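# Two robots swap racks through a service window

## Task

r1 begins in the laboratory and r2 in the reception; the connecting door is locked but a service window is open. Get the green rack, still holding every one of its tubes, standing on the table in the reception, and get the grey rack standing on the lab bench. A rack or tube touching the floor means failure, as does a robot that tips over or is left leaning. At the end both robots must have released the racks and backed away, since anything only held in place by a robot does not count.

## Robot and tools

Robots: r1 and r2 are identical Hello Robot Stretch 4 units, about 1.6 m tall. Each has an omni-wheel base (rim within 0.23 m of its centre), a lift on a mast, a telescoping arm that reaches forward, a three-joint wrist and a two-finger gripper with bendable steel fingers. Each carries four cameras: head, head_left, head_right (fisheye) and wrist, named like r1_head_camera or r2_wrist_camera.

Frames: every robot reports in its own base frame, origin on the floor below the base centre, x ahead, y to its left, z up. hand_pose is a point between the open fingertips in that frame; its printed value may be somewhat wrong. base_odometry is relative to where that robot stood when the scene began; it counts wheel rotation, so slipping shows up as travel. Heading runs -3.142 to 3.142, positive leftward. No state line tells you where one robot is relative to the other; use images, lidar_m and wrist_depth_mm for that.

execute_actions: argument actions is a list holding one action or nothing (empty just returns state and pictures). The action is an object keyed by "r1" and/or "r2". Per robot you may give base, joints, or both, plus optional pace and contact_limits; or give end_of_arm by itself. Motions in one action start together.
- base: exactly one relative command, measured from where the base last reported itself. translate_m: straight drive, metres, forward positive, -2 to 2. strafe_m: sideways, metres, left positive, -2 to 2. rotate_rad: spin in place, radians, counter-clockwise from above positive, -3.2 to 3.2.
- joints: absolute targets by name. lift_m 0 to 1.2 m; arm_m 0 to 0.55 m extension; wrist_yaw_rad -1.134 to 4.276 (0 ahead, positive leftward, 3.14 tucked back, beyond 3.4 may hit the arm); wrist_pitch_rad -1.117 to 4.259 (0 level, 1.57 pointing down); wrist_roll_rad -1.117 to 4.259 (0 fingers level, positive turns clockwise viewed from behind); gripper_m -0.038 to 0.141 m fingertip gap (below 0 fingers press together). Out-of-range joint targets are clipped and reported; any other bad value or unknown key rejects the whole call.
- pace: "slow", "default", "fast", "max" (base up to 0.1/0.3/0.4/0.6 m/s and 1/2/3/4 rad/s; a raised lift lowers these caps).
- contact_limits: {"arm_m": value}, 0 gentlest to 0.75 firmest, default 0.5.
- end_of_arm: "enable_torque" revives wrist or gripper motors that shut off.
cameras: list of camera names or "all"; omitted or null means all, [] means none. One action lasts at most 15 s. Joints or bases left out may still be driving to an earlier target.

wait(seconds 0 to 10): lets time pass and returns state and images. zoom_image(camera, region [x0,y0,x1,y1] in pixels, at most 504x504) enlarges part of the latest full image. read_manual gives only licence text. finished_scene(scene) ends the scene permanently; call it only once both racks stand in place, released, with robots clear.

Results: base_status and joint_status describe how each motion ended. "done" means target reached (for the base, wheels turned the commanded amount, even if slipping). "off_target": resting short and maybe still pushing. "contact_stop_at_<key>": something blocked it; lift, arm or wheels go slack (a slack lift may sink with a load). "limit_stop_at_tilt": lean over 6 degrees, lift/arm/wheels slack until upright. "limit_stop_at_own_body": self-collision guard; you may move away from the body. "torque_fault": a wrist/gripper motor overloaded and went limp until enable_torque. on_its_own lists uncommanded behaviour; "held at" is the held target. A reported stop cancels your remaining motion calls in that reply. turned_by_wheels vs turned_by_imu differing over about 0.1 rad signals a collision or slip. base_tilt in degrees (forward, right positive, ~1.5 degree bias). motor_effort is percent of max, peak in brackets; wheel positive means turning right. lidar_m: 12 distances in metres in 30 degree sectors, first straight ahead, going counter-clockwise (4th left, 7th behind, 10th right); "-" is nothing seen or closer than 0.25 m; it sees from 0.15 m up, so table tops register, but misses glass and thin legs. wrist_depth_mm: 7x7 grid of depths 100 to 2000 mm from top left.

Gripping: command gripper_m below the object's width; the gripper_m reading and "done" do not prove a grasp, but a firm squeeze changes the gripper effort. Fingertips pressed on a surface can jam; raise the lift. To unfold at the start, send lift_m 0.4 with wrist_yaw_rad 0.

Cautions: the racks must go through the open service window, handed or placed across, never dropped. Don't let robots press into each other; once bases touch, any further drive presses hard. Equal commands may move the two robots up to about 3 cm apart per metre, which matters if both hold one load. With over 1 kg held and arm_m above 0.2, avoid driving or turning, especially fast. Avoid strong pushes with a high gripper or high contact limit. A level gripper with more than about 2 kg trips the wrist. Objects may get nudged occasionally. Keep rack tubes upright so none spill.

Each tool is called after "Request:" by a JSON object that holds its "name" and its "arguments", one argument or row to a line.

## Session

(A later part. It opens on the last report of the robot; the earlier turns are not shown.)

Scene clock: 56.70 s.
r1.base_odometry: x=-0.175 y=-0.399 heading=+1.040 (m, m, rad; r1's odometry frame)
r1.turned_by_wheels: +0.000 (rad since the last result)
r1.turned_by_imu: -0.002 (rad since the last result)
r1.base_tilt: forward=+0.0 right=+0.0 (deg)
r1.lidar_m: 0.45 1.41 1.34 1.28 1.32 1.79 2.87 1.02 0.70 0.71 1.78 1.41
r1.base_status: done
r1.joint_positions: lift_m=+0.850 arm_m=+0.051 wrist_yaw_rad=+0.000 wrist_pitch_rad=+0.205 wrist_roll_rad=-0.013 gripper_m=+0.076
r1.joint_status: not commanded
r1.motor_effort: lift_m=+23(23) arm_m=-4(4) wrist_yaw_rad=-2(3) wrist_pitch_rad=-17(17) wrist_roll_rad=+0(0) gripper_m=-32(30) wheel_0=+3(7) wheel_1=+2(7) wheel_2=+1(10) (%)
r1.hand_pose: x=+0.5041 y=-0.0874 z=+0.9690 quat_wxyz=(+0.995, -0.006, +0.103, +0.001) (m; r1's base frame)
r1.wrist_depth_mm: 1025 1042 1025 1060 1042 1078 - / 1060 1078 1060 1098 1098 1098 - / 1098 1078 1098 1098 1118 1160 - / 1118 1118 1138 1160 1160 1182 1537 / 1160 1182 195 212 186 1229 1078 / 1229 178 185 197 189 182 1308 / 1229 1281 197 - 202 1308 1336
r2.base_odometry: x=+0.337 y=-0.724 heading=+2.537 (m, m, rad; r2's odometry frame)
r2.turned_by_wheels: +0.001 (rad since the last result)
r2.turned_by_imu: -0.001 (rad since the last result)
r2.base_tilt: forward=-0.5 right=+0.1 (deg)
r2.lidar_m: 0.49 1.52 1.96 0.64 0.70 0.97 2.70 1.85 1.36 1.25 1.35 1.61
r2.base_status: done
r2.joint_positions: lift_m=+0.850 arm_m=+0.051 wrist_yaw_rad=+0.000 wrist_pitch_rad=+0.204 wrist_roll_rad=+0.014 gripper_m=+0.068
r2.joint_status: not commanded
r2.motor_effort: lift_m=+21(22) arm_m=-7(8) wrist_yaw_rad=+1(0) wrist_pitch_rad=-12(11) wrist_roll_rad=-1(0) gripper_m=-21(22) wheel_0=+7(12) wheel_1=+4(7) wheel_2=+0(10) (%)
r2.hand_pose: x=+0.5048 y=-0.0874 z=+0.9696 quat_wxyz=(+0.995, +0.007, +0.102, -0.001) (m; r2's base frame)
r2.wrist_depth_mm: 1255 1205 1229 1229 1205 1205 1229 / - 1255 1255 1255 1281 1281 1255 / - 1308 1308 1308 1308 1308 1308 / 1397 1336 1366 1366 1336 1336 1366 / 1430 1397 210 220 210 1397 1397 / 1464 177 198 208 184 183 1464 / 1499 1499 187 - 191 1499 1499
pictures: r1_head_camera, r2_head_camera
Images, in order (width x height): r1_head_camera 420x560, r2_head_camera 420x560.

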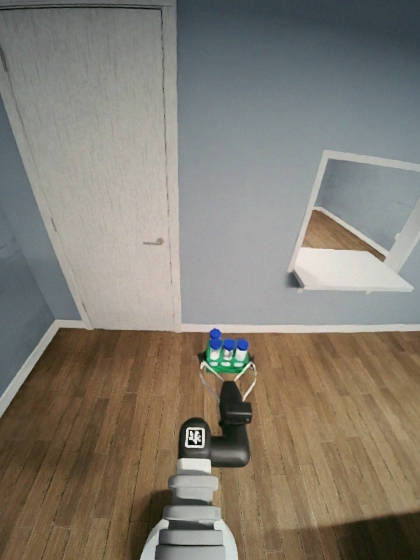

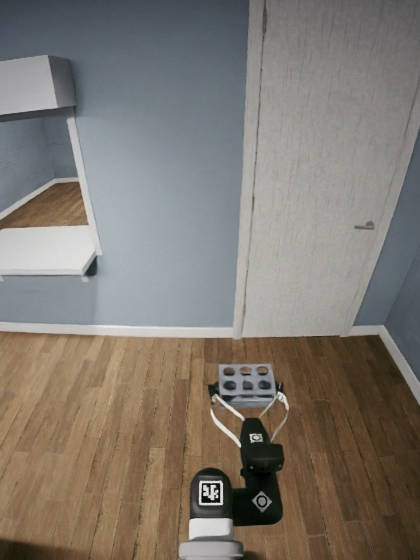

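Request:
{"name": "execute_actions", "arguments": {
  "actions": [
    {"r1":{"base":{"translate_m":0.53}},"r2":{"base":{"translate_m":0.72}}}
  ],
  "cameras": []
}}

Request:
{"name": "execute_actions", "arguments": {
  "actions": [
    {"r1":{"base":{"strafe_m":-1.06}},"r2":{"base":{"strafe_m":0.88}}}
  ],
  "cameras": ["r1_head_camera","r2_head_camera"]
}}

Scene clock: 63.93 s.
r1.base_odometry: x=+0.093 y=+0.058 heading=+1.040 (m, m, rad; r1's odometry frame)
r1.turned_by_wheels: +0.001 (rad since the last result)
r1.turned_by_imu: -0.002 (rad since the last result)
r1.base_tilt: forward=+0.0 right=+0.0 (deg)
r1.lidar_m: 0.47 0.86 1.19 1.30 1.35 1.81 3.43 0.99 1.02 3.41 0.99 0.93
r1.base_status: done
r1.joint_positions: lift_m=+0.850 arm_m=+0.051 wrist_yaw_rad=+0.000 wrist_pitch_rad=+0.205 wrist_roll_rad=-0.013 gripper_m=+0.076
r1.joint_status: not commanded
r1.motor_effort: lift_m=+23(23) arm_m=-4(4) wrist_yaw_rad=-2(2) wrist_pitch_rad=-17(17) wrist_roll_rad=+1(0) gripper_m=-29(30) wheel_0=+3(7) wheel_1=+3(9) wheel_2=+1(10) (%)
r1.hand_pose: x=+0.5041 y=-0.0874 z=+0.9690 quat_wxyz=(+0.995, -0.006, +0.103, +0.001) (m; r1's base frame)
r1.wrist_depth_mm: 535 530 559 564 569 569 580 / 544 549 580 585 585 591 603 / 574 574 591 597 597 615 615 / 591 591 615 615 621 634 640 / 615 609 194 213 187 654 668 / 634 179 185 196 189 182 691 / 661 676 196 - 202 707 715
r2.base_odometry: x=-0.255 y=-0.315 heading=+2.538 (m, m, rad; r2's odometry frame)
r2.turned_by_wheels: +0.001 (rad since the last result)
r2.turned_by_imu: -0.002 (rad since the last result)
r2.base_tilt: forward=-0.5 right=+0.1 (deg)
r2.lidar_m: 0.49 0.88 0.94 3.41 1.06 0.98 3.51 1.86 1.36 1.30 1.14 0.83
r2.base_status: done
r2.joint_positions: lift_m=+0.850 arm_m=+0.051 wrist_yaw_rad=+0.000 wrist_pitch_rad=+0.204 wrist_roll_rad=+0.014 gripper_m=+0.068
r2.joint_status: not commanded
r2.motor_effort: lift_m=+21(21) arm_m=-8(8) wrist_yaw_rad=+2(0) wrist_pitch_rad=-12(11) wrist_roll_rad=-1(1) gripper_m=-20(21) wheel_0=+5(10) wheel_1=+5(11) wheel_2=-2(10) (%)
r2.hand_pose: x=+0.5048 y=-0.0874 z=+0.9696 quat_wxyz=(+0.995, +0.007, +0.102, -0.001) (m; r2's base frame)
r2.wrist_depth_mm: 535 535 539 539 517 525 525 / 549 554 554 559 539 544 544 / 569 569 574 580 554 559 559 / 597 597 591 585 569 585 585 / 615 609 210 220 210 597 603 / 640 177 198 208 184 183 621 / 661 661 187 - 191 654 647
pictures: none
No camera images: the call's "cameras" was empty. Leave "cameras" out to get every camera's image.

Scene clock: 68.80 s.
r1.base_odometry: x=+1.008 y=-0.478 heading=+1.041 (m, m, rad; r1's odometry frame)
r1.turned_by_wheels: +0.000 (rad since the last result)
r1.turned_by_imu: -0.002 (rad since the last result)
r1.base_tilt: forward=+0.0 right=+0.1 (deg)
r1.lidar_m: 0.47 0.73 1.28 2.36 2.44 0.72 0.67 0.70 2.45 2.34 1.35 0.75
r1.base_status: done
r1.joint_positions: lift_m=+0.850 arm_m=+0.051 wrist_yaw_rad=+0.000 wrist_pitch_rad=+0.205 wrist_roll_rad=-0.013 gripper_m=+0.076
r1.joint_status: not commanded
r1.motor_effort: lift_m=+22(23) arm_m=-4(4) wrist_yaw_rad=-2(3) wrist_pitch_rad=-18(17) wrist_roll_rad=+0(0) gripper_m=-31(29) wheel_0=+2(10) wheel_1=-1(10) wheel_2=+0(1) (%)
r1.hand_pose: x=+0.5041 y=-0.0874 z=+0.9690 quat_wxyz=(+0.995, -0.006, +0.103, +0.001) (m; r1's base frame)
r1.wrist_depth_mm: 640 - - - - - 640 / 627 - - - - - 647 / 640 - 1060 231 - - 654 / 647 - - - - - 676 / 676 798 195 212 185 798 699 / 574 179 185 196 189 181 715 / 477 480 196 - 202 500 512
r2.base_odometry: x=-0.755 y=-1.040 heading=+2.538 (m, m, rad; r2's odometry frame)
r2.turned_by_wheels: +0.000 (rad since the last result)
r2.turned_by_imu: +0.003 (rad since the last result)
r2.base_tilt: forward=-0.4 right=+0.1 (deg)
r2.lidar_m: 0.49 0.68 0.95 2.52 2.65 0.75 0.72 0.77 2.27 2.18 1.20 0.69
r2.base_status: done
r2.joint_positions: lift_m=+0.850 arm_m=+0.051 wrist_yaw_rad=+0.000 wrist_pitch_rad=+0.204 wrist_roll_rad=+0.014 gripper_m=+0.068
r2.joint_status: not commanded
r2.motor_effort: lift_m=+21(21) arm_m=-8(7) wrist_yaw_rad=+2(3) wrist_pitch_rad=-10(9) wrist_roll_rad=-1(1) gripper_m=-20(20) wheel_0=-3(19) wheel_1=+3(14) wheel_2=+0(0) (%)
r2.hand_pose: x=+0.5048 y=-0.0874 z=+0.9696 quat_wxyz=(+0.995, +0.007, +0.102, -0.001) (m; r2's base frame)
r2.wrist_depth_mm: - - - - 554 559 559 / - - - - 574 574 574 / - - - - 591 597 591 / - - - - 615 615 615 / 917 917 210 220 210 634 640 / 654 177 198 208 185 183 661 / 500 496 187 - 191 691 691
pictures: r1_head_camera, r2_head_camera
Images, in order (width x height): r1_head_camera 420x560, r2_head_camera 420x560.

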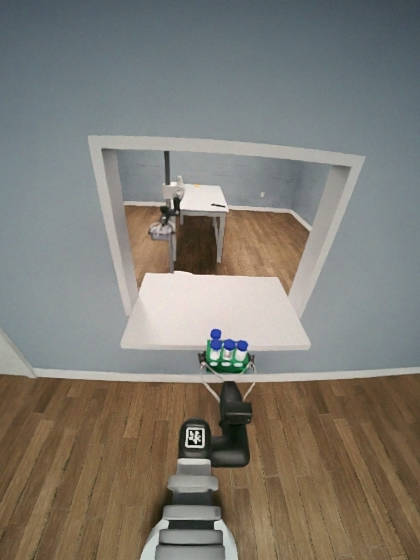

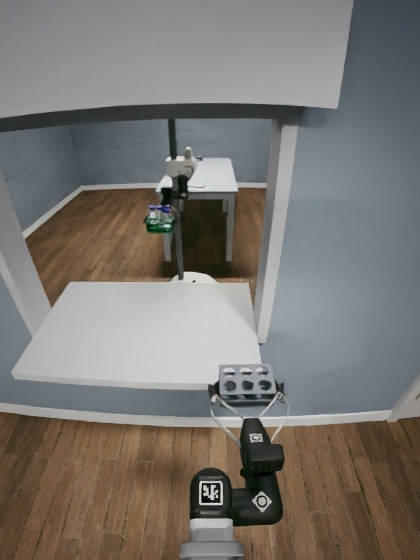

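Request:
{"name": "execute_actions", "arguments": {
  "actions": [
    {"r1":{"base":{"strafe_m":-0.13},"joints":{"lift_m":0.78}},"r2":{"base":{"strafe_m":0.17},"joints":{"lift_m":0.78}}}
  ],
  "cameras": []
}}

Request:
{"name": "execute_actions", "arguments": {
  "actions": [
    {"r1":{"joints":{"arm_m":0.31},"pace":"slow"},"r2":{"joints":{"arm_m":0.31},"pace":"slow"}}
  ],
  "cameras": ["r1_head_camera","r2_head_camera"]
}}

Scene clock: 73.10 s.
r1.base_odometry: x=+1.120 y=-0.544 heading=+1.041 (m, m, rad; r1's odometry frame)
r1.turned_by_wheels: +0.000 (rad since the last result)
r1.turned_by_imu: -0.001 (rad since the last result)
r1.base_tilt: forward=-0.1 right=+0.0 (deg)
r1.lidar_m: 0.46 0.74 1.27 2.49 2.59 0.71 0.65 0.67 2.31 2.22 1.35 0.74
r1.base_status: done
r1.joint_positions: lift_m=+0.780 arm_m=+0.051 wrist_yaw_rad=+0.000 wrist_pitch_rad=+0.205 wrist_roll_rad=-0.013 gripper_m=+0.076
r1.joint_status: all done
r1.motor_effort: lift_m=+14(21) arm_m=-4(4) wrist_yaw_rad=-1(2) wrist_pitch_rad=-16(17) wrist_roll_rad=+0(0) gripper_m=-33(30) wheel_0=+1(9) wheel_1=+0(9) wheel_2=+0(0) (%)
r1.hand_pose: x=+0.5041 y=-0.0875 z=+0.8996 quat_wxyz=(+0.995, -0.006, +0.103, +0.001) (m; r1's base frame)
r1.wrist_depth_mm: - - - - - 676 609 / - - - - - 661 634 / - - 1078 232 - 654 661 / - - 1708 976 - 676 676 / 621 640 194 211 186 691 707 / 462 178 185 198 187 182 741 / 732 732 196 - 203 759 759
r2.base_odometry: x=-0.851 y=-1.179 heading=+2.538 (m, m, rad; r2's odometry frame)
r2.turned_by_wheels: +0.000 (rad since the last result)
r2.turned_by_imu: -0.001 (rad since the last result)
r2.base_tilt: forward=-0.5 right=+0.0 (deg)
r2.lidar_m: 0.47 0.68 1.26 2.35 2.47 0.76 0.72 0.75 2.43 2.36 1.24 0.68
r2.base_status: done
r2.joint_positions: lift_m=+0.780 arm_m=+0.051 wrist_yaw_rad=+0.000 wrist_pitch_rad=+0.204 wrist_roll_rad=+0.014 gripper_m=+0.068
r2.joint_status: all done
r2.motor_effort: lift_m=+16(18) arm_m=-7(8) wrist_yaw_rad=+1(3) wrist_pitch_rad=-11(7) wrist_roll_rad=+0(1) gripper_m=-21(20) wheel_0=-5(10) wheel_1=+4(12) wheel_2=+0(2) (%)
r2.hand_pose: x=+0.5048 y=-0.0874 z=+0.9000 quat_wxyz=(+0.995, +0.007, +0.102, -0.001) (m; r2's base frame)
r2.wrist_depth_mm: - - - - - 564 559 / - - - - - 580 574 / - - 1756 - - 603 597 / - - - - - 621 621 / 723 715 210 220 210 640 647 / 508 177 198 208 200 183 668 / 427 424 187 - 191 427 691
pictures: none
No camera images: the call's "cameras" was empty. Leave "cameras" out to get every camera's image.

Scene clock: 77.00 s.
r1.base_odometry: x=+1.120 y=-0.544 heading=+1.041 (m, m, rad; r1's odometry frame)
r1.turned_by_wheels: +0.000 (rad since the last result)
r1.turned_by_imu: +0.000 (rad since the last result)
r1.base_tilt: forward=-0.1 right=+0.1 (deg)
r1.lidar_m: 0.69 0.72 1.29 2.49 2.59 0.71 0.66 0.70 2.32 2.21 1.35 0.74
r1.base_status: not commanded
r1.joint_positions: lift_m=+0.780 arm_m=+0.309 wrist_yaw_rad=+0.000 wrist_pitch_rad=+0.205 wrist_roll_rad=-0.013 gripper_m=+0.076
r1.joint_status: all done
r1.motor_effort: lift_m=+14(14) arm_m=+4(7) wrist_yaw_rad=-2(1) wrist_pitch_rad=-17(17) wrist_roll_rad=+0(0) gripper_m=-32(29) wheel_0=+0(1) wheel_1=+0(0) wheel_2=+0(0) (%)
r1.hand_pose: x=+0.7625 y=-0.0874 z=+0.8996 quat_wxyz=(+0.995, -0.006, +0.103, +0.001) (m; r1's base frame)
r1.wrist_depth_mm: - - - - - - 459 / - - - - - - 459 / - 768 239 - - - 462 / - - - - - - 459 / 621 627 195 212 187 750 459 / 452 178 185 196 189 182 442 / 355 362 196 - 202 379 382
r2.base_odometry: x=-0.851 y=-1.179 heading=+2.538 (m, m, rad; r2's odometry frame)
r2.turned_by_wheels: +0.000 (rad since the last result)
r2.turned_by_imu: -0.001 (rad since the last result)
r2.base_tilt: forward=-0.5 right=+0.1 (deg)
r2.lidar_m: 0.65 0.68 1.25 2.35 2.47 0.76 0.72 0.75 2.43 2.36 1.22 0.67
r2.base_status: not commanded
r2.joint_positions: lift_m=+0.780 arm_m=+0.309 wrist_yaw_rad=+0.000 wrist_pitch_rad=+0.204 wrist_roll_rad=+0.014 gripper_m=+0.068
r2.joint_status: all done
r2.motor_effort: lift_m=+17(16) arm_m=+8(10) wrist_yaw_rad=+2(0) wrist_pitch_rad=-9(11) wrist_roll_rad=-1(1) gripper_m=-20(19) wheel_0=-4(5) wheel_1=+4(3) wheel_2=+0(0) (%)
r2.hand_pose: x=+0.7620 y=-0.0874 z=+0.9000 quat_wxyz=(+0.995, +0.007, +0.102, -0.001) (m; r2's base frame)
r2.wrist_depth_mm: - - - - - - 389 / - - - - - - 394 / - 676 - - - - 402 / - - - - - - 407 / 715 707 210 220 210 654 407 / 508 177 198 207 184 183 399 / 387 389 186 - 191 377 359
pictures: r1_head_camera, r2_head_camera
Images, in order (width x height): r1_head_camera 420x560, r2_head_camera 420x560.

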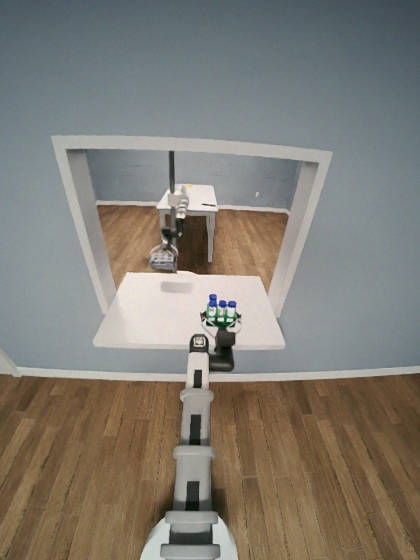

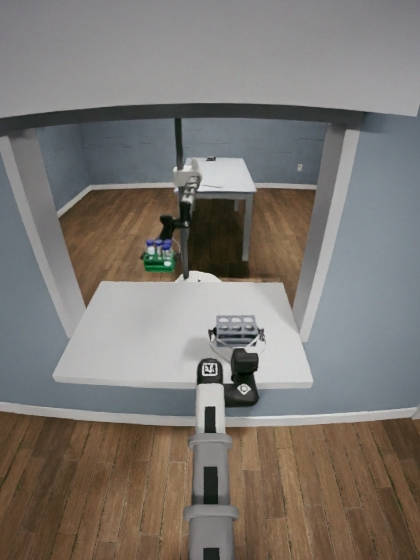

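Request:
{"name": "execute_actions", "arguments": {
  "actions": [
    {"r1":{"joints":{"arm_m":0.36},"pace":"slow"},"r2":{"joints":{"arm_m":0.36},"pace":"slow"}}
  ],
  "cameras": []
}}

Request:
{"name": "execute_actions", "arguments": {
  "actions": [
    {"r1":{"joints":{"lift_m":0.75},"pace":"slow"},"r2":{"joints":{"lift_m":0.75},"pace":"slow"}}
  ],
  "cameras": ["r1_wrist_camera","r2_wrist_camera"]
}}

Scene clock: 81.67 s.
r1.base_odometry: x=+1.120 y=-0.544 heading=+1.041 (m, m, rad; r1's odometry frame)
r1.turned_by_wheels: +0.000 (rad since the last result)
r1.turned_by_imu: -0.001 (rad since the last result)
r1.base_tilt: forward=-0.1 right=+0.0 (deg)
r1.lidar_m: 0.69 0.72 1.28 2.50 2.58 0.71 0.67 0.69 2.31 2.20 1.36 0.72
r1.base_status: not commanded
r1.joint_positions: lift_m=+0.780 arm_m=+0.359 wrist_yaw_rad=+0.000 wrist_pitch_rad=+0.205 wrist_roll_rad=-0.013 gripper_m=+0.076
r1.joint_status: all done
r1.motor_effort: lift_m=+14(14) arm_m=+4(6) wrist_yaw_rad=-2(2) wrist_pitch_rad=-16(17) wrist_roll_rad=+0(0) gripper_m=-29(32) wheel_0=+0(0) wheel_1=+0(0) wheel_2=+0(0) (%)
r1.hand_pose: x=+0.8125 y=-0.0874 z=+0.8996 quat_wxyz=(+0.995, -0.006, +0.103, +0.001) (m; r1's base frame)
r1.wrist_depth_mm: - - - - - - - / - - 1366 - - - 462 / - 715 237 - - - 459 / - - - - - - 459 / 621 634 194 213 186 - 449 / 455 178 185 196 189 182 439 / 355 362 196 - 201 379 379
r2.base_odometry: x=-0.851 y=-1.179 heading=+2.538 (m, m, rad; r2's odometry frame)
r2.turned_by_wheels: +0.000 (rad since the last result)
r2.turned_by_imu: -0.002 (rad since the last result)
r2.base_tilt: forward=-0.4 right=+0.1 (deg)
r2.lidar_m: 0.63 0.68 1.27 2.35 2.45 0.75 0.72 0.77 2.44 2.36 1.20 0.67
r2.base_status: not commanded
r2.joint_positions: lift_m=+0.780 arm_m=+0.359 wrist_yaw_rad=+0.000 wrist_pitch_rad=+0.204 wrist_roll_rad=+0.014 gripper_m=+0.068
r2.joint_status: all done
r2.motor_effort: lift_m=+16(17) arm_m=+8(10) wrist_yaw_rad=+0(1) wrist_pitch_rad=-11(13) wrist_roll_rad=-1(2) gripper_m=-20(20) wheel_0=-5(5) wheel_1=+3(3) wheel_2=+0(0) (%)
r2.hand_pose: x=+0.8120 y=-0.0874 z=+0.9000 quat_wxyz=(+0.995, +0.007, +0.102, -0.001) (m; r2's base frame)
r2.wrist_depth_mm: - - - - - - - / - - 1366 - - - 397 / - 715 - - - - 404 / 554 597 - - - - 407 / - - 210 220 210 - 407 / 504 177 198 208 185 183 397 / 387 387 187 - 191 377 359
pictures: none
No camera images: the call's "cameras" was empty. Leave "cameras" out to get every camera's image.

Scene clock: 82.73 s.
r1.base_odometry: x=+1.120 y=-0.544 heading=+1.041 (m, m, rad; r1's odometry frame)
r1.turned_by_wheels: +0.000 (rad since the last result)
r1.turned_by_imu: +0.000 (rad since the last result)
r1.base_tilt: forward=-0.1 right=+0.0 (deg)
r1.lidar_m: 0.70 0.72 1.29 2.50 2.55 0.70 0.66 0.69 2.33 2.21 1.37 0.72
r1.base_status: not commanded
r1.joint_positions: lift_m=+0.750 arm_m=+0.359 wrist_yaw_rad=+0.000 wrist_pitch_rad=+0.205 wrist_roll_rad=-0.013 gripper_m=+0.076
r1.joint_status: all done
r1.motor_effort: lift_m=+14(14) arm_m=+5(4) wrist_yaw_rad=-2(2) wrist_pitch_rad=-17(17) wrist_roll_rad=+0(0) gripper_m=-31(30) wheel_0=+0(0) wheel_1=+0(0) wheel_2=+0(0) (%)
r1.hand_pose: x=+0.8125 y=-0.0874 z=+0.8697 quat_wxyz=(+0.995, -0.006, +0.103, +0.001) (m; r1's base frame)
r1.wrist_depth_mm: - - - - - - - / - - 1366 - - - 459 / - 699 237 - - - 455 / 691 - - - - - 452 / 544 559 194 213 186 668 452 / 399 178 185 198 189 182 413 / 314 320 196 - 202 332 336
r2.base_odometry: x=-0.851 y=-1.179 heading=+2.538 (m, m, rad; r2's odometry frame)
r2.turned_by_wheels: +0.000 (rad since the last result)
r2.turned_by_imu: +0.000 (rad since the last result)
r2.base_tilt: forward=-0.5 right=+0.2 (deg)
r2.lidar_m: 0.64 0.68 1.28 2.36 2.46 0.75 0.71 0.76 2.44 2.35 1.20 0.67
r2.base_status: not commanded
r2.joint_positions: lift_m=+0.750 arm_m=+0.359 wrist_yaw_rad=+0.000 wrist_pitch_rad=+0.204 wrist_roll_rad=+0.014 gripper_m=+0.068
r2.joint_status: all done
r2.motor_effort: lift_m=+16(19) arm_m=+8(8) wrist_yaw_rad=+1(1) wrist_pitch_rad=-11(13) wrist_roll_rad=+0(0) gripper_m=-21(22) wheel_0=-5(5) wheel_1=+4(3) wheel_2=+0(0) (%)
r2.hand_pose: x=+0.8120 y=-0.0874 z=+0.8700 quat_wxyz=(+0.995, +0.007, +0.102, -0.001) (m; r2's base frame)
r2.wrist_depth_mm: - - - - - - - / - - 1366 - - - 397 / - 707 - - - - 402 / 549 597 - - - - 407 / 634 627 210 220 210 621 407 / 442 177 197 208 185 183 379 / 340 343 187 - 191 330 329
pictures: r1_wrist_camera, r2_wrist_camera
camera_calibration (this result's frames):
r1_wrist_camera: T_world_to_cam=[[0.0135028, -0.999458, 0.0300151, -0.121096], [-0.238918, -0.0323732, -0.9705, 1.07918], [0.970946, 0.00593337, -0.239225, -0.354117], [0, 0, 0, 1]] pos_world=[0.603299, -0.0839927, 0.966268]
r2_wrist_camera: T_world_to_cam=[[-0.0534328, -0.997121, -0.0538004, 0.00160369], [-0.225955, 0.064553, -0.971996, 1.08201], [0.972671, -0.03978, -0.228754, -0.361133], [0, 0, 0, 1]] pos_world=[0.595835, -0.082614, 0.969188]
Images, in order (width x height): r1_wrist_camera 616x392, r2_wrist_camera 616x392.

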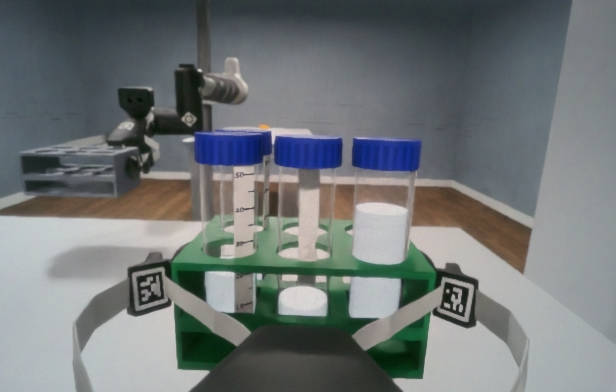

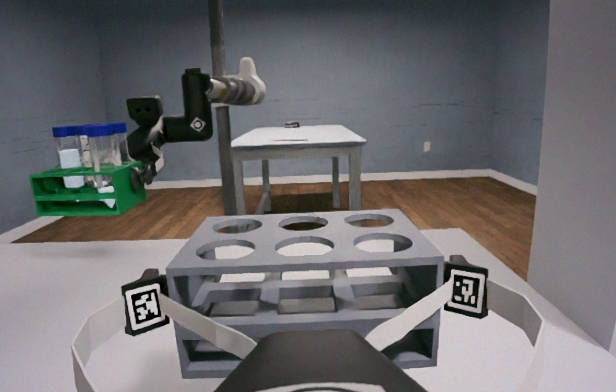

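Request:
{"name": "execute_actions", "arguments": {
  "actions": [
    {"r1":{"base":{"translate_m":0.15},"pace":"slow"},"r2":{"base":{"translate_m":0.15},"pace":"slow"}}
  ],
  "cameras": []
}}

Request:
{"name": "execute_actions", "arguments": {
  "actions": [
    {"r1":{"joints":{"lift_m":0.68},"pace":"slow"},"r2":{"joints":{"lift_m":0.68},"pace":"slow"}}
  ],
  "cameras": ["r1_head_camera","r2_head_camera"]
}}

Scene clock: 89.03 s.
r1.base_odometry: x=+1.195 y=-0.415 heading=+1.041 (m, m, rad; r1's odometry frame)
r1.turned_by_wheels: +0.000 (rad since the last result)
r1.turned_by_imu: -0.001 (rad since the last result)
r1.base_tilt: forward=-0.1 right=-0.1 (deg)
r1.lidar_m: 0.54 0.56 1.07 2.48 2.58 0.86 0.80 0.84 2.31 2.21 1.15 0.57
r1.base_status: done
r1.joint_positions: lift_m=+0.750 arm_m=+0.359 wrist_yaw_rad=+0.000 wrist_pitch_rad=+0.205 wrist_roll_rad=-0.013 gripper_m=+0.076
r1.joint_status: not commanded
r1.motor_effort: lift_m=+14(14) arm_m=+4(4) wrist_yaw_rad=-1(2) wrist_pitch_rad=-17(17) wrist_roll_rad=+0(0) gripper_m=-30(32) wheel_0=+5(6) wheel_1=+3(6) wheel_2=-2(7) (%)
r1.hand_pose: x=+0.8125 y=-0.0874 z=+0.8697 quat_wxyz=(+0.995, -0.006, +0.103, +0.001) (m; r1's base frame)
r1.wrist_depth_mm: - - - - - - - / - 488 1138 - - - - / 436 504 1060 - - - - / - - - - - - - / 549 554 195 213 186 - - / 402 178 186 196 188 181 1808 / 312 319 196 - 203 332 336
r2.base_odometry: x=-0.975 y=-1.095 heading=+2.538 (m, m, rad; r2's odometry frame)
r2.turned_by_wheels: +0.001 (rad since the last result)
r2.turned_by_imu: -0.001 (rad since the last result)
r2.base_tilt: forward=-0.5 right=+0.0 (deg)
r2.lidar_m: 0.49 0.52 0.72 2.34 2.46 0.90 0.87 0.91 2.45 2.37 1.00 0.53
r2.base_status: done
r2.joint_positions: lift_m=+0.750 arm_m=+0.359 wrist_yaw_rad=+0.000 wrist_pitch_rad=+0.204 wrist_roll_rad=+0.014 gripper_m=+0.068
r2.joint_status: not commanded
r2.motor_effort: lift_m=+16(16) arm_m=+8(8) wrist_yaw_rad=+0(0) wrist_pitch_rad=-12(13) wrist_roll_rad=-1(1) gripper_m=-21(20) wheel_0=+6(8) wheel_1=+5(11) wheel_2=-4(9) (%)
r2.hand_pose: x=+0.8120 y=-0.0874 z=+0.8700 quat_wxyz=(+0.995, +0.007, +0.102, -0.001) (m; r2's base frame)
r2.wrist_depth_mm: - - - - - - - / - 508 1078 - - - - / 452 500 - - - - - / 433 - - - - - - / - - 209 220 210 - - / 442 177 198 208 185 183 1042 / 340 342 187 - 191 330 329
pictures: none
No camera images: the call's "cameras" was empty. Leave "cameras" out to get every camera's image.

Scene clock: 90.50 s.
r1.base_odometry: x=+1.195 y=-0.415 heading=+1.041 (m, m, rad; r1's odometry frame)
r1.turned_by_wheels: +0.000 (rad since the last result)
r1.turned_by_imu: +0.000 (rad since the last result)
r1.base_tilt: forward=+0.0 right=-0.1 (deg)
r1.lidar_m: 0.55 0.56 1.08 2.51 2.58 0.86 0.80 0.85 2.31 2.23 1.14 0.57
r1.base_status: not commanded
r1.joint_positions: lift_m=+0.680 arm_m=+0.359 wrist_yaw_rad=+0.000 wrist_pitch_rad=+0.205 wrist_roll_rad=-0.013 gripper_m=+0.076
r1.joint_status: all done
r1.motor_effort: lift_m=+14(14) arm_m=+4(4) wrist_yaw_rad=-1(2) wrist_pitch_rad=-17(18) wrist_roll_rad=+0(0) gripper_m=-31(28) wheel_0=+5(5) wheel_1=+2(3) wheel_2=-2(2) (%)
r1.hand_pose: x=+0.8125 y=-0.0874 z=+0.7997 quat_wxyz=(+0.995, -0.006, +0.103, +0.001) (m; r1's base frame)
r1.wrist_depth_mm: - - - - - - - / - 488 1138 - - - - / 430 508 237 - - - - / 477 - - - - - - / 375 382 195 212 186 415 - / 274 179 185 197 189 181 301 / 215 219 196 - 202 229 231
r2.base_odometry: x=-0.975 y=-1.095 heading=+2.538 (m, m, rad; r2's odometry frame)
r2.turned_by_wheels: +0.000 (rad since the last result)
r2.turned_by_imu: +0.000 (rad since the last result)
r2.base_tilt: forward=-0.5 right=+0.1 (deg)
r2.lidar_m: 0.49 0.52 0.72 2.35 2.45 0.90 0.86 0.91 2.45 2.37 1.02 0.53
r2.base_status: not commanded
r2.joint_positions: lift_m=+0.680 arm_m=+0.359 wrist_yaw_rad=+0.000 wrist_pitch_rad=+0.204 wrist_roll_rad=+0.014 gripper_m=+0.068
r2.joint_status: all done
r2.motor_effort: lift_m=+16(15) arm_m=+8(8) wrist_yaw_rad=+1(1) wrist_pitch_rad=-12(11) wrist_roll_rad=-1(1) gripper_m=-20(20) wheel_0=+6(6) wheel_1=+5(5) wheel_2=-4(4) (%)
r2.hand_pose: x=+0.8120 y=-0.0874 z=+0.8000 quat_wxyz=(+0.995, +0.007, +0.102, -0.001) (m; r2's base frame)
r2.wrist_depth_mm: - - - - - - - / - 508 1078 - - - - / 449 500 - - - - - / 433 - - - - - - / 430 427 211 220 210 389 384 / 304 177 198 208 184 183 277 / 232 234 187 - 191 227 217
pictures: r1_head_camera, r2_head_camera
Images, in order (width x height): r1_head_camera 420x560, r2_head_camera 420x560.

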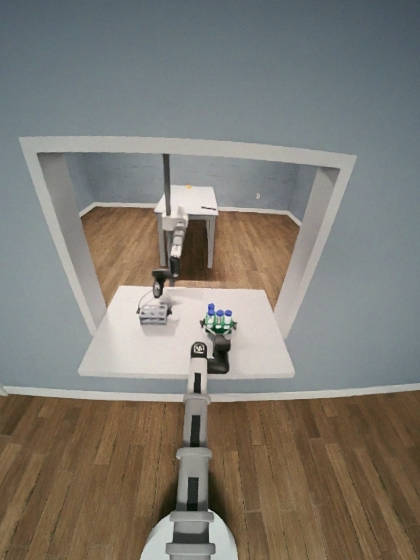

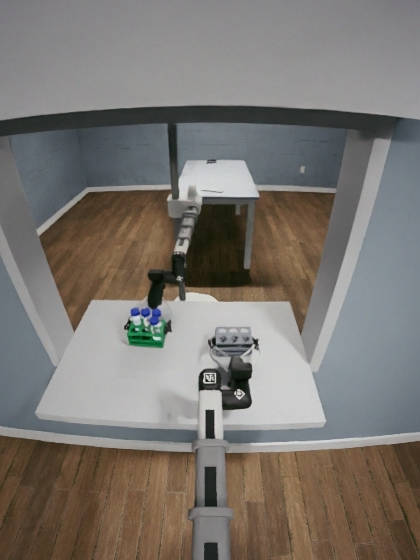

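Request:
{"name": "execute_actions", "arguments": {
  "actions": [
    {"r1":{"joints":{"lift_m":0.667},"pace":"slow"},"r2":{"joints":{"lift_m":0.664},"pace":"slow"}}
  ],
  "cameras": []
}}

Request:
{"name": "execute_actions", "arguments": {
  "actions": [
    {"r1":{"joints":{"gripper_m":0.141},"pace":"slow"},"r2":{"joints":{"gripper_m":0.141},"pace":"slow"}}
  ],
  "cameras": []
}}

Request:
{"name": "execute_actions", "arguments": {
  "actions": [
    {"r1":{"joints":{"arm_m":0.05,"lift_m":0.672}},"r2":{"joints":{"arm_m":0.05,"lift_m":0.669}}}
  ],
  "cameras": ["r1_wrist_camera","r2_wrist_camera"]
}}

Scene clock: 93.03 s.
r1.base_odometry: x=+1.195 y=-0.415 heading=+1.041 (m, m, rad; r1's odometry frame)
r1.turned_by_wheels: +0.000 (rad since the last result)
r1.turned_by_imu: +0.000 (rad since the last result)
r1.base_tilt: forward=-0.1 right=+0.0 (deg)
r1.lidar_m: 0.54 0.55 1.09 2.49 2.59 0.86 0.81 0.86 2.32 2.22 1.14 0.56
r1.base_status: not commanded
r1.joint_positions: lift_m=+0.667 arm_m=+0.359 wrist_yaw_rad=+0.000 wrist_pitch_rad=+0.205 wrist_roll_rad=-0.013 gripper_m=+0.076
r1.joint_status: all done
r1.motor_effort: lift_m=+14(14) arm_m=+4(4) wrist_yaw_rad=-2(2) wrist_pitch_rad=-16(17) wrist_roll_rad=+1(0) gripper_m=-30(30) wheel_0=+5(5) wheel_1=+3(3) wheel_2=-2(2) (%)
r1.hand_pose: x=+0.8125 y=-0.0874 z=+0.7867 quat_wxyz=(+0.995, -0.006, +0.103, +0.001) (m; r1's base frame)
r1.wrist_depth_mm: - - - - - - - / - 484 1138 - - - - / 433 500 237 - - - - / 436 - 1098 - - - - / 340 351 195 213 187 382 427 / 250 179 185 196 188 182 276 / 197 200 191 - 194 210 211
r2.base_odometry: x=-0.975 y=-1.095 heading=+2.538 (m, m, rad; r2's odometry frame)
r2.turned_by_wheels: +0.000 (rad since the last result)
r2.turned_by_imu: -0.001 (rad since the last result)
r2.base_tilt: forward=-0.4 right=+0.1 (deg)
r2.lidar_m: 0.49 0.52 0.72 2.34 2.47 0.90 0.85 0.92 2.45 2.35 0.99 0.51
r2.base_status: not commanded
r2.joint_positions: lift_m=+0.664 arm_m=+0.359 wrist_yaw_rad=+0.000 wrist_pitch_rad=+0.204 wrist_roll_rad=+0.014 gripper_m=+0.068
r2.joint_status: all done
r2.motor_effort: lift_m=+16(17) arm_m=+8(8) wrist_yaw_rad=+2(1) wrist_pitch_rad=-12(13) wrist_roll_rad=-1(1) gripper_m=-22(21) wheel_0=+6(7) wheel_1=+5(5) wheel_2=-4(4) (%)
r2.hand_pose: x=+0.8120 y=-0.0874 z=+0.7840 quat_wxyz=(+0.995, +0.007, +0.102, -0.001) (m; r2's base frame)
r2.wrist_depth_mm: - - - - - - - / - 508 1078 - - - - / 449 500 - - - - - / 433 - - - - - - / 387 384 211 220 210 349 340 / 273 177 198 208 185 183 248 / 208 209 187 - 191 204 -
pictures: none
No camera images: the call's "cameras" was empty. Leave "cameras" out to get every camera's image.

Scene clock: 96.63 s.
r1.base_odometry: x=+1.195 y=-0.415 heading=+1.041 (m, m, rad; r1's odometry frame)
r1.turned_by_wheels: +0.000 (rad since the last result)
r1.turned_by_imu: +0.000 (rad since the last result)
r1.base_tilt: forward=-0.1 right=+0.0 (deg)
r1.lidar_m: 0.53 0.56 1.05 2.49 2.59 0.87 0.82 0.86 2.34 2.23 1.12 0.58
r1.base_status: not commanded
r1.joint_positions: lift_m=+0.667 arm_m=+0.359 wrist_yaw_rad=+0.000 wrist_pitch_rad=+0.203 wrist_roll_rad=-0.013 gripper_m=+0.141
r1.joint_status: all done
r1.motor_effort: lift_m=+14(14) arm_m=+4(4) wrist_yaw_rad=-2(1) wrist_pitch_rad=-10(18) wrist_roll_rad=+0(0) gripper_m=-1(32) wheel_0=+5(5) wheel_1=+3(3) wheel_2=-2(2) (%)
r1.hand_pose: x=+0.8127 y=-0.0874 z=+0.7874 quat_wxyz=(+0.995, -0.006, +0.101, +0.001) (m; r1's base frame)
r1.wrist_depth_mm: - - - - - - - / - 488 1078 - - - - / 439 496 1078 - - - - / 449 - 521 492 - - - / 345 329 216 228 204 394 433 / 256 235 200 201 201 249 279 / 200 202 206 - 212 205 215
r2.base_odometry: x=-0.975 y=-1.095 heading=+2.538 (m, m, rad; r2's odometry frame)
r2.turned_by_wheels: +0.000 (rad since the last result)
r2.turned_by_imu: -0.001 (rad since the last result)
r2.base_tilt: forward=-0.4 right=+0.1 (deg)
r2.lidar_m: 0.50 0.53 0.74 2.33 2.46 0.90 0.86 0.91 2.45 2.37 1.01 0.51
r2.base_status: not commanded
r2.joint_positions: lift_m=+0.664 arm_m=+0.359 wrist_yaw_rad=+0.000 wrist_pitch_rad=+0.203 wrist_roll_rad=+0.014 gripper_m=+0.141
r2.joint_status: all done
r2.motor_effort: lift_m=+16(16) arm_m=+8(8) wrist_yaw_rad=+1(0) wrist_pitch_rad=-6(14) wrist_roll_rad=-1(1) gripper_m=+0(20) wheel_0=+7(6) wheel_1=+5(5) wheel_2=-4(4) (%)
r2.hand_pose: x=+0.8121 y=-0.0874 z=+0.7843 quat_wxyz=(+0.995, +0.007, +0.101, -0.001) (m; r2's base frame)
r2.wrist_depth_mm: - - - - - - - / - 508 1078 - - - - / 452 504 - - - - - / 455 - - - - - - / 392 387 255 245 231 327 343 / 274 245 201 220 204 233 252 / 216 211 211 - 208 201 204
pictures: none
No camera images: the call's "cameras" was empty. Leave "cameras" out to get every camera's image.

Scene clock: 98.67 s.
r1.base_odometry: x=+1.195 y=-0.415 heading=+1.041 (m, m, rad; r1's odometry frame)
r1.turned_by_wheels: +0.000 (rad since the last result)
r1.turned_by_imu: +0.000 (rad since the last result)
r1.base_tilt: forward=-0.1 right=+0.0 (deg)
r1.lidar_m: 0.53 0.55 1.06 2.49 2.59 0.86 0.81 0.86 2.29 2.21 1.15 0.59
r1.base_status: not commanded
r1.joint_positions: lift_m=+0.672 arm_m=+0.051 wrist_yaw_rad=+0.000 wrist_pitch_rad=+0.202 wrist_roll_rad=-0.013 gripper_m=+0.141
r1.joint_status: all done
r1.motor_effort: lift_m=+22(22) arm_m=-4(6) wrist_yaw_rad=-2(2) wrist_pitch_rad=-8(9) wrist_roll_rad=+0(0) gripper_m=+1(1) wheel_0=+5(5) wheel_1=+3(2) wheel_2=-2(2) (%)
r1.hand_pose: x=+0.5043 y=-0.0874 z=+0.7919 quat_wxyz=(+0.995, -0.006, +0.101, +0.001) (m; r1's base frame)
r1.wrist_depth_mm: - - - - - - 469 / - - - - - - 484 / - - - - - - 496 / 512 535 615 517 676 603 512 / 362 345 382 389 402 404 418 / 290 290 293 296 301 303 310 / 559 554 554 - 564 574 585
r2.base_odometry: x=-0.975 y=-1.095 heading=+2.538 (m, m, rad; r2's odometry frame)
r2.turned_by_wheels: +0.000 (rad since the last result)
r2.turned_by_imu: -0.001 (rad since the last result)
r2.base_tilt: forward=-0.5 right=+0.1 (deg)
r2.lidar_m: 0.49 0.52 0.73 2.35 2.46 0.90 0.86 0.93 2.44 2.37 1.00 0.54
r2.base_status: not commanded
r2.joint_positions: lift_m=+0.669 arm_m=+0.051 wrist_yaw_rad=+0.000 wrist_pitch_rad=+0.202 wrist_roll_rad=+0.014 gripper_m=+0.141
r2.joint_status: all done
r2.motor_effort: lift_m=+22(18) arm_m=-8(10) wrist_yaw_rad=+2(1) wrist_pitch_rad=-7(10) wrist_roll_rad=-2(2) gripper_m=-1(1) wheel_0=+6(6) wheel_1=+5(5) wheel_2=-4(4) (%)
r2.hand_pose: x=+0.5049 y=-0.0874 z=+0.7890 quat_wxyz=(+0.995, +0.007, +0.101, -0.001) (m; r2's base frame)
r2.wrist_depth_mm: - - - - - 549 413 / - - 1366 - - 554 424 / - - - - - 564 439 / 530 569 654 508 609 525 455 / 407 404 397 389 379 342 357 / 287 255 255 278 248 247 263 / 248 248 248 - 249 251 253
pictures: r1_wrist_camera, r2_wrist_camera
camera_calibration (this result's frames):
r1_wrist_camera: T_world_to_cam=[[0.0134167, -0.999458, 0.0300555, -0.114586], [-0.235985, -0.0323741, -0.971217, 0.929129], [0.971664, 0.00593791, -0.236291, -0.0761241], [0, 0, 0, 1]] pos_world=[0.294765, -0.0839924, 0.887843]
r2_wrist_camera: T_world_to_cam=[[-0.0534396, -0.997116, -0.0538817, -0.0191209], [-0.224474, 0.0645733, -0.972338, 0.933395], [0.973014, -0.0398663, -0.227277, -0.0823215], [0, 0, 0, 1]] pos_world=[0.288601, -0.0826199, 0.887835]
Images, in order (width x height): r1_wrist_camera 616x392, r2_wrist_camera 616x392.

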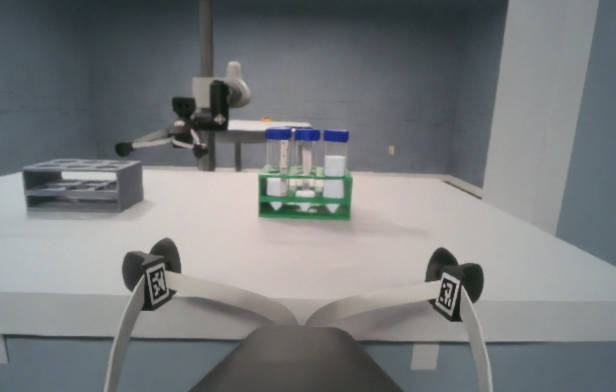

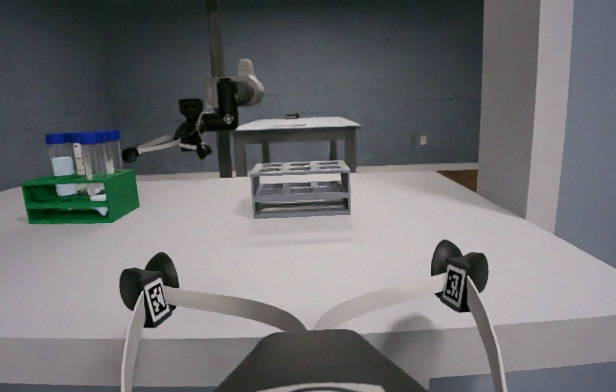

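Request:
{"name": "execute_actions", "arguments": {
  "actions": [
    {"r1":{"base":{"strafe_m":0.32}},"r2":{"base":{"strafe_m":0.33}}}
  ],
  "cameras": ["r1_wrist_camera","r2_wrist_camera"]
}}

Scene clock: 102.77 s.
r1.base_odometry: x=+0.919 y=-0.253 heading=+1.041 (m, m, rad; r1's odometry frame)
r1.turned_by_wheels: +0.000 (rad since the last result)
r1.turned_by_imu: +0.000 (rad since the last result)
r1.base_tilt: forward=-0.1 right=+0.0 (deg)
r1.lidar_m: 0.53 0.57 1.04 2.17 2.26 3.03 0.82 0.86 2.64 2.53 0.82 0.56
r1.base_status: done
r1.joint_positions: lift_m=+0.672 arm_m=+0.051 wrist_yaw_rad=+0.000 wrist_pitch_rad=+0.202 wrist_roll_rad=-0.013 gripper_m=+0.141
r1.joint_status: not commanded
r1.motor_effort: lift_m=+22(22) arm_m=-4(4) wrist_yaw_rad=-2(2) wrist_pitch_rad=-7(8) wrist_roll_rad=+1(0) gripper_m=-1(1) wheel_0=-1(11) wheel_1=+2(10) wheel_2=+0(2) (%)
r1.hand_pose: x=+0.5043 y=-0.0874 z=+0.7919 quat_wxyz=(+0.995, -0.006, +0.101, +0.001) (m; r1's base frame)
r1.wrist_depth_mm: 436 554 - - - - - / 455 564 - - 1397 - - / 466 569 - - 1430 - - / 484 539 615 530 661 539 535 / 399 345 384 389 402 410 415 / 281 282 283 283 289 293 298 / 544 549 544 - 559 569 569
r2.base_odometry: x=-1.162 y=-1.366 heading=+2.538 (m, m, rad; r2's odometry frame)
r2.turned_by_wheels: +0.000 (rad since the last result)
r2.turned_by_imu: +0.000 (rad since the last result)
r2.base_tilt: forward=-0.5 right=+0.1 (deg)
r2.lidar_m: 0.50 0.53 1.08 2.01 2.11 2.94 0.87 0.91 2.78 2.64 0.71 0.54
r2.base_status: done
r2.joint_positions: lift_m=+0.669 arm_m=+0.051 wrist_yaw_rad=+0.000 wrist_pitch_rad=+0.202 wrist_roll_rad=+0.014 gripper_m=+0.141
r2.joint_status: not commanded
r2.motor_effort: lift_m=+21(22) arm_m=-8(7) wrist_yaw_rad=+1(2) wrist_pitch_rad=-8(8) wrist_roll_rad=-1(1) gripper_m=+0(2) wheel_0=-5(15) wheel_1=+2(13) wheel_2=+0(1) (%)
r2.hand_pose: x=+0.5049 y=-0.0874 z=+0.7891 quat_wxyz=(+0.995, +0.007, +0.101, -0.001) (m; r2's base frame)
r2.wrist_depth_mm: 477 - - - - - - / 477 - - - - - - / 473 - - - - - - / 473 603 647 535 603 530 517 / 410 404 397 387 379 340 357 / 286 256 254 279 253 255 262 / 258 257 257 - 258 258 530
pictures: r1_wrist_camera, r2_wrist_camera
camera_calibration (this result's frames):
r1_wrist_camera: T_world_to_cam=[[0.0134947, -0.999457, 0.0300554, -0.114603], [-0.235982, -0.0323925, -0.971217, 0.929129], [0.971664, 0.0060137, -0.236291, -0.0761238], [0, 0, 0, 1]] pos_world=[0.294771, -0.0839867, 0.887843]
r2_wrist_camera: T_world_to_cam=[[-0.0534057, -0.997118, -0.0538817, -0.0191236], [-0.224476, 0.0645656, -0.972338, 0.933481], [0.973015, -0.0398333, -0.227277, -0.0823016], [0, 0, 0, 1]] pos_world=[0.288603, -0.0826177, 0.887923]
Images, in order (width x height): r1_wrist_camera 616x392, r2_wrist_camera 616x392.

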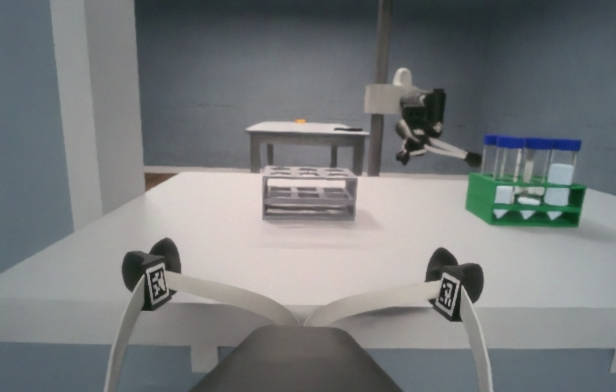

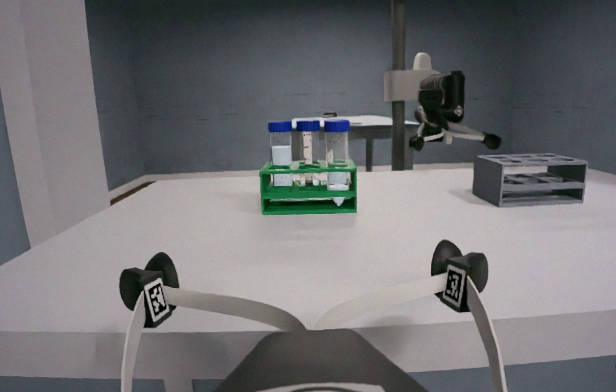

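Request:
{"name": "execute_actions", "arguments": {
  "actions": [
    {"r1":{"base":{"strafe_m":-0.015},"joints":{"arm_m":0.30,"lift_m":0.667}},"r2":{"base":{"strafe_m":-0.015},"joints":{"arm_m":0.30,"lift_m":0.664}}}
  ],
  "cameras": ["r1_wrist_camera","r2_wrist_camera"]
}}

Scene clock: 106.07 s.
r1.base_odometry: x=+0.932 y=-0.261 heading=+1.041 (m, m, rad; r1's odometry frame)
r1.turned_by_wheels: +0.000 (rad since the last result)
r1.turned_by_imu: +0.000 (rad since the last result)
r1.base_tilt: forward=-0.1 right=+0.0 (deg)
r1.lidar_m: 0.53 0.55 1.06 2.20 2.27 3.02 0.81 0.84 2.64 2.52 0.81 0.56
r1.base_status: done
r1.joint_positions: lift_m=+0.667 arm_m=+0.299 wrist_yaw_rad=+0.000 wrist_pitch_rad=+0.202 wrist_roll_rad=-0.013 gripper_m=+0.141
r1.joint_status: all done
r1.motor_effort: lift_m=+13(20) arm_m=+4(5) wrist_yaw_rad=-3(2) wrist_pitch_rad=-7(8) wrist_roll_rad=+0(0) gripper_m=+1(2) wheel_0=+2(10) wheel_1=-1(8) wheel_2=+0(1) (%)
r1.hand_pose: x=+0.7527 y=-0.0874 z=+0.7876 quat_wxyz=(+0.995, -0.006, +0.101, +0.001) (m; r1's base frame)
r1.wrist_depth_mm: - - - - - - - / - - - - 1118 842 - / - - - - - 597 - / - 591 603 - 1255 539 603 / 349 330 291 291 332 389 340 / 255 236 238 244 246 249 281 / 200 202 215 - 220 204 216
r2.base_odometry: x=-1.154 y=-1.354 heading=+2.538 (m, m, rad; r2's odometry frame)
r2.turned_by_wheels: +0.000 (rad since the last result)
r2.turned_by_imu: -0.001 (rad since the last result)
r2.base_tilt: forward=-0.6 right=+0.1 (deg)
r2.lidar_m: 0.51 0.53 1.06 2.03 2.12 2.97 0.86 0.93 2.77 2.67 0.71 0.52
r2.base_status: done
r2.joint_positions: lift_m=+0.664 arm_m=+0.299 wrist_yaw_rad=+0.000 wrist_pitch_rad=+0.202 wrist_roll_rad=+0.014 gripper_m=+0.141
r2.joint_status: all done
r2.motor_effort: lift_m=+16(20) arm_m=+8(8) wrist_yaw_rad=+2(2) wrist_pitch_rad=-6(8) wrist_roll_rad=-1(1) gripper_m=-3(1) wheel_0=+5(10) wheel_1=-5(10) wheel_2=+0(1) (%)
r2.hand_pose: x=+0.7521 y=-0.0874 z=+0.7845 quat_wxyz=(+0.995, +0.007, +0.101, -0.001) (m; r2's base frame)
r2.wrist_depth_mm: - - - - - - - / - - - - - 854 603 / - - - - - - 609 / - - 504 310 574 504 535 / 392 387 320 310 319 327 343 / 274 245 245 268 238 234 252 / 216 211 221 - 214 201 204
pictures: r1_wrist_camera, r2_wrist_camera
camera_calibration (this result's frames):
r1_wrist_camera: T_world_to_cam=[[0.0135601, -0.999456, 0.0300583, -0.11786], [-0.235766, -0.0324093, -0.971269, 0.983529], [0.971715, 0.00608382, -0.236077, -0.318742], [0, 0, 0, 1]] pos_world=[0.543207, -0.0839814, 0.883566]
r2_wrist_camera: T_world_to_cam=[[-0.053236, -0.997127, -0.0538946, -0.0062399], [-0.224249, 0.0645303, -0.972393, 0.984423], [0.973077, -0.0396804, -0.22704, -0.324092], [0, 0, 0, 1]] pos_world=[0.535791, -0.0826072, 0.883328]
Images, in order (width x height): r1_wrist_camera 616x392, r2_wrist_camera 616x392.

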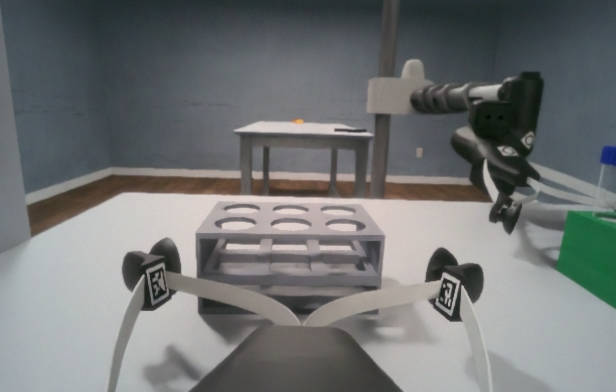

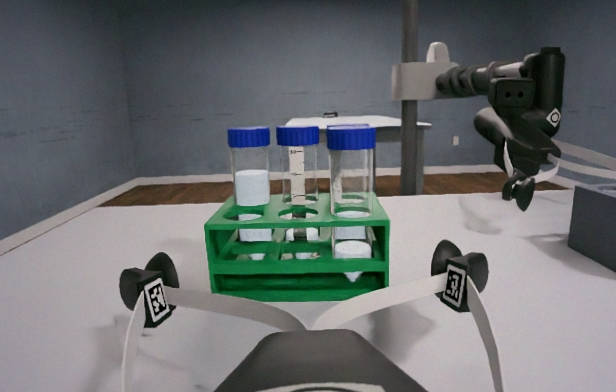

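Request:
{"name": "execute_actions", "arguments": {
  "actions": [
    {"r1":{"joints":{"arm_m":0.385},"pace":"slow"},"r2":{"joints":{"arm_m":0.40},"pace":"slow"}}
  ],
  "cameras": ["r1_wrist_camera","r2_wrist_camera"]
}}

Scene clock: 109.33 s.
r1.base_odometry: x=+0.932 y=-0.261 heading=+1.041 (m, m, rad; r1's odometry frame)
r1.turned_by_wheels: +0.000 (rad since the last result)
r1.turned_by_imu: +0.000 (rad since the last result)
r1.base_tilt: forward=+0.0 right=+0.0 (deg)
r1.lidar_m: 0.52 0.55 1.07 2.19 2.26 3.06 0.83 0.85 2.64 2.51 0.80 0.55
r1.base_status: not commanded
r1.joint_positions: lift_m=+0.667 arm_m=+0.384 wrist_yaw_rad=+0.000 wrist_pitch_rad=+0.202 wrist_roll_rad=-0.013 gripper_m=+0.141
r1.joint_status: all done
r1.motor_effort: lift_m=+13(13) arm_m=+5(7) wrist_yaw_rad=-2(2) wrist_pitch_rad=-7(8) wrist_roll_rad=+0(0) gripper_m=-2(2) wheel_0=+2(2) wheel_1=-1(1) wheel_2=+0(0) (%)
r1.hand_pose: x=+0.8377 y=-0.0874 z=+0.7876 quat_wxyz=(+0.995, -0.006, +0.101, +0.001) (m; r1's base frame)
r1.wrist_depth_mm: - - - - - - - / - - - - 1060 842 544 / - - - - - - 394 / - - - - - - 389 / 347 330 229 233 264 392 394 / 254 235 199 196 195 249 279 / 200 202 206 - 212 204 214
r2.base_odometry: x=-1.154 y=-1.354 heading=+2.538 (m, m, rad; r2's odometry frame)
r2.turned_by_wheels: +0.000 (rad since the last result)
r2.turned_by_imu: -0.001 (rad since the last result)
r2.base_tilt: forward=-0.5 right=+0.1 (deg)
r2.lidar_m: 0.50 0.53 1.06 2.03 2.13 2.97 0.86 0.88 2.79 2.65 0.70 0.53
r2.base_status: not commanded
r2.joint_positions: lift_m=+0.664 arm_m=+0.399 wrist_yaw_rad=+0.000 wrist_pitch_rad=+0.202 wrist_roll_rad=+0.014 gripper_m=+0.141
r2.joint_status: all done
r2.motor_effort: lift_m=+16(15) arm_m=+8(10) wrist_yaw_rad=+2(1) wrist_pitch_rad=-5(7) wrist_roll_rad=+0(1) gripper_m=-1(1) wheel_0=+5(5) wheel_1=-4(5) wheel_2=+0(0) (%)
r2.hand_pose: x=+0.8520 y=-0.0875 z=+0.7845 quat_wxyz=(+0.995, +0.007, +0.101, -0.001) (m; r2's base frame)
r2.wrist_depth_mm: - - - - - - - / - - - - - 931 591 / - - - 1921 1078 - 442 / - - - - - - - / 392 389 232 227 240 345 343 / 276 216 199 222 197 234 251 / 215 211 208 - 208 202 204
pictures: r1_wrist_camera, r2_wrist_camera
camera_calibration (this result's frames):
r1_wrist_camera: T_world_to_cam=[[0.0135889, -0.999456, 0.0300586, -0.119028], [-0.235765, -0.0324164, -0.971269, 1.00356], [0.971715, 0.0061117, -0.236077, -0.401297], [0, 0, 0, 1]] pos_world=[0.628168, -0.0839793, 0.883566]
r2_wrist_camera: T_world_to_cam=[[-0.053654, -0.997104, -0.0538946, -0.000681107], [-0.224222, 0.0646243, -0.972393, 1.00682], [0.97306, -0.0400884, -0.22704, -0.421339], [0, 0, 0, 1]] pos_world=[0.635703, -0.082635, 0.883328]
Images, in order (width x height): r1_wrist_camera 616x392, r2_wrist_camera 616x392.

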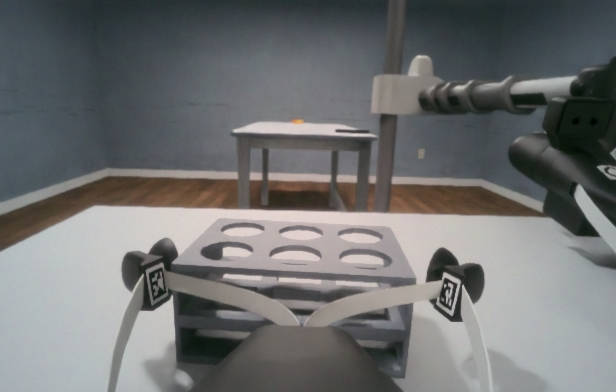

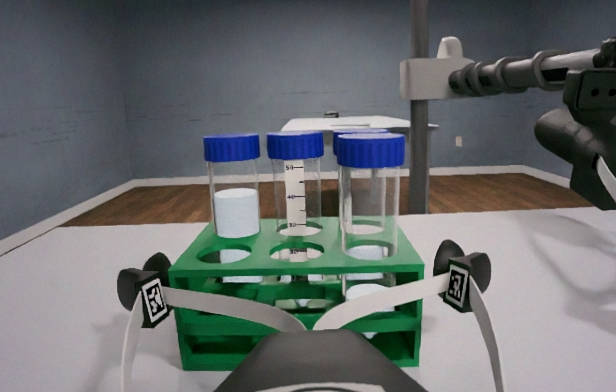

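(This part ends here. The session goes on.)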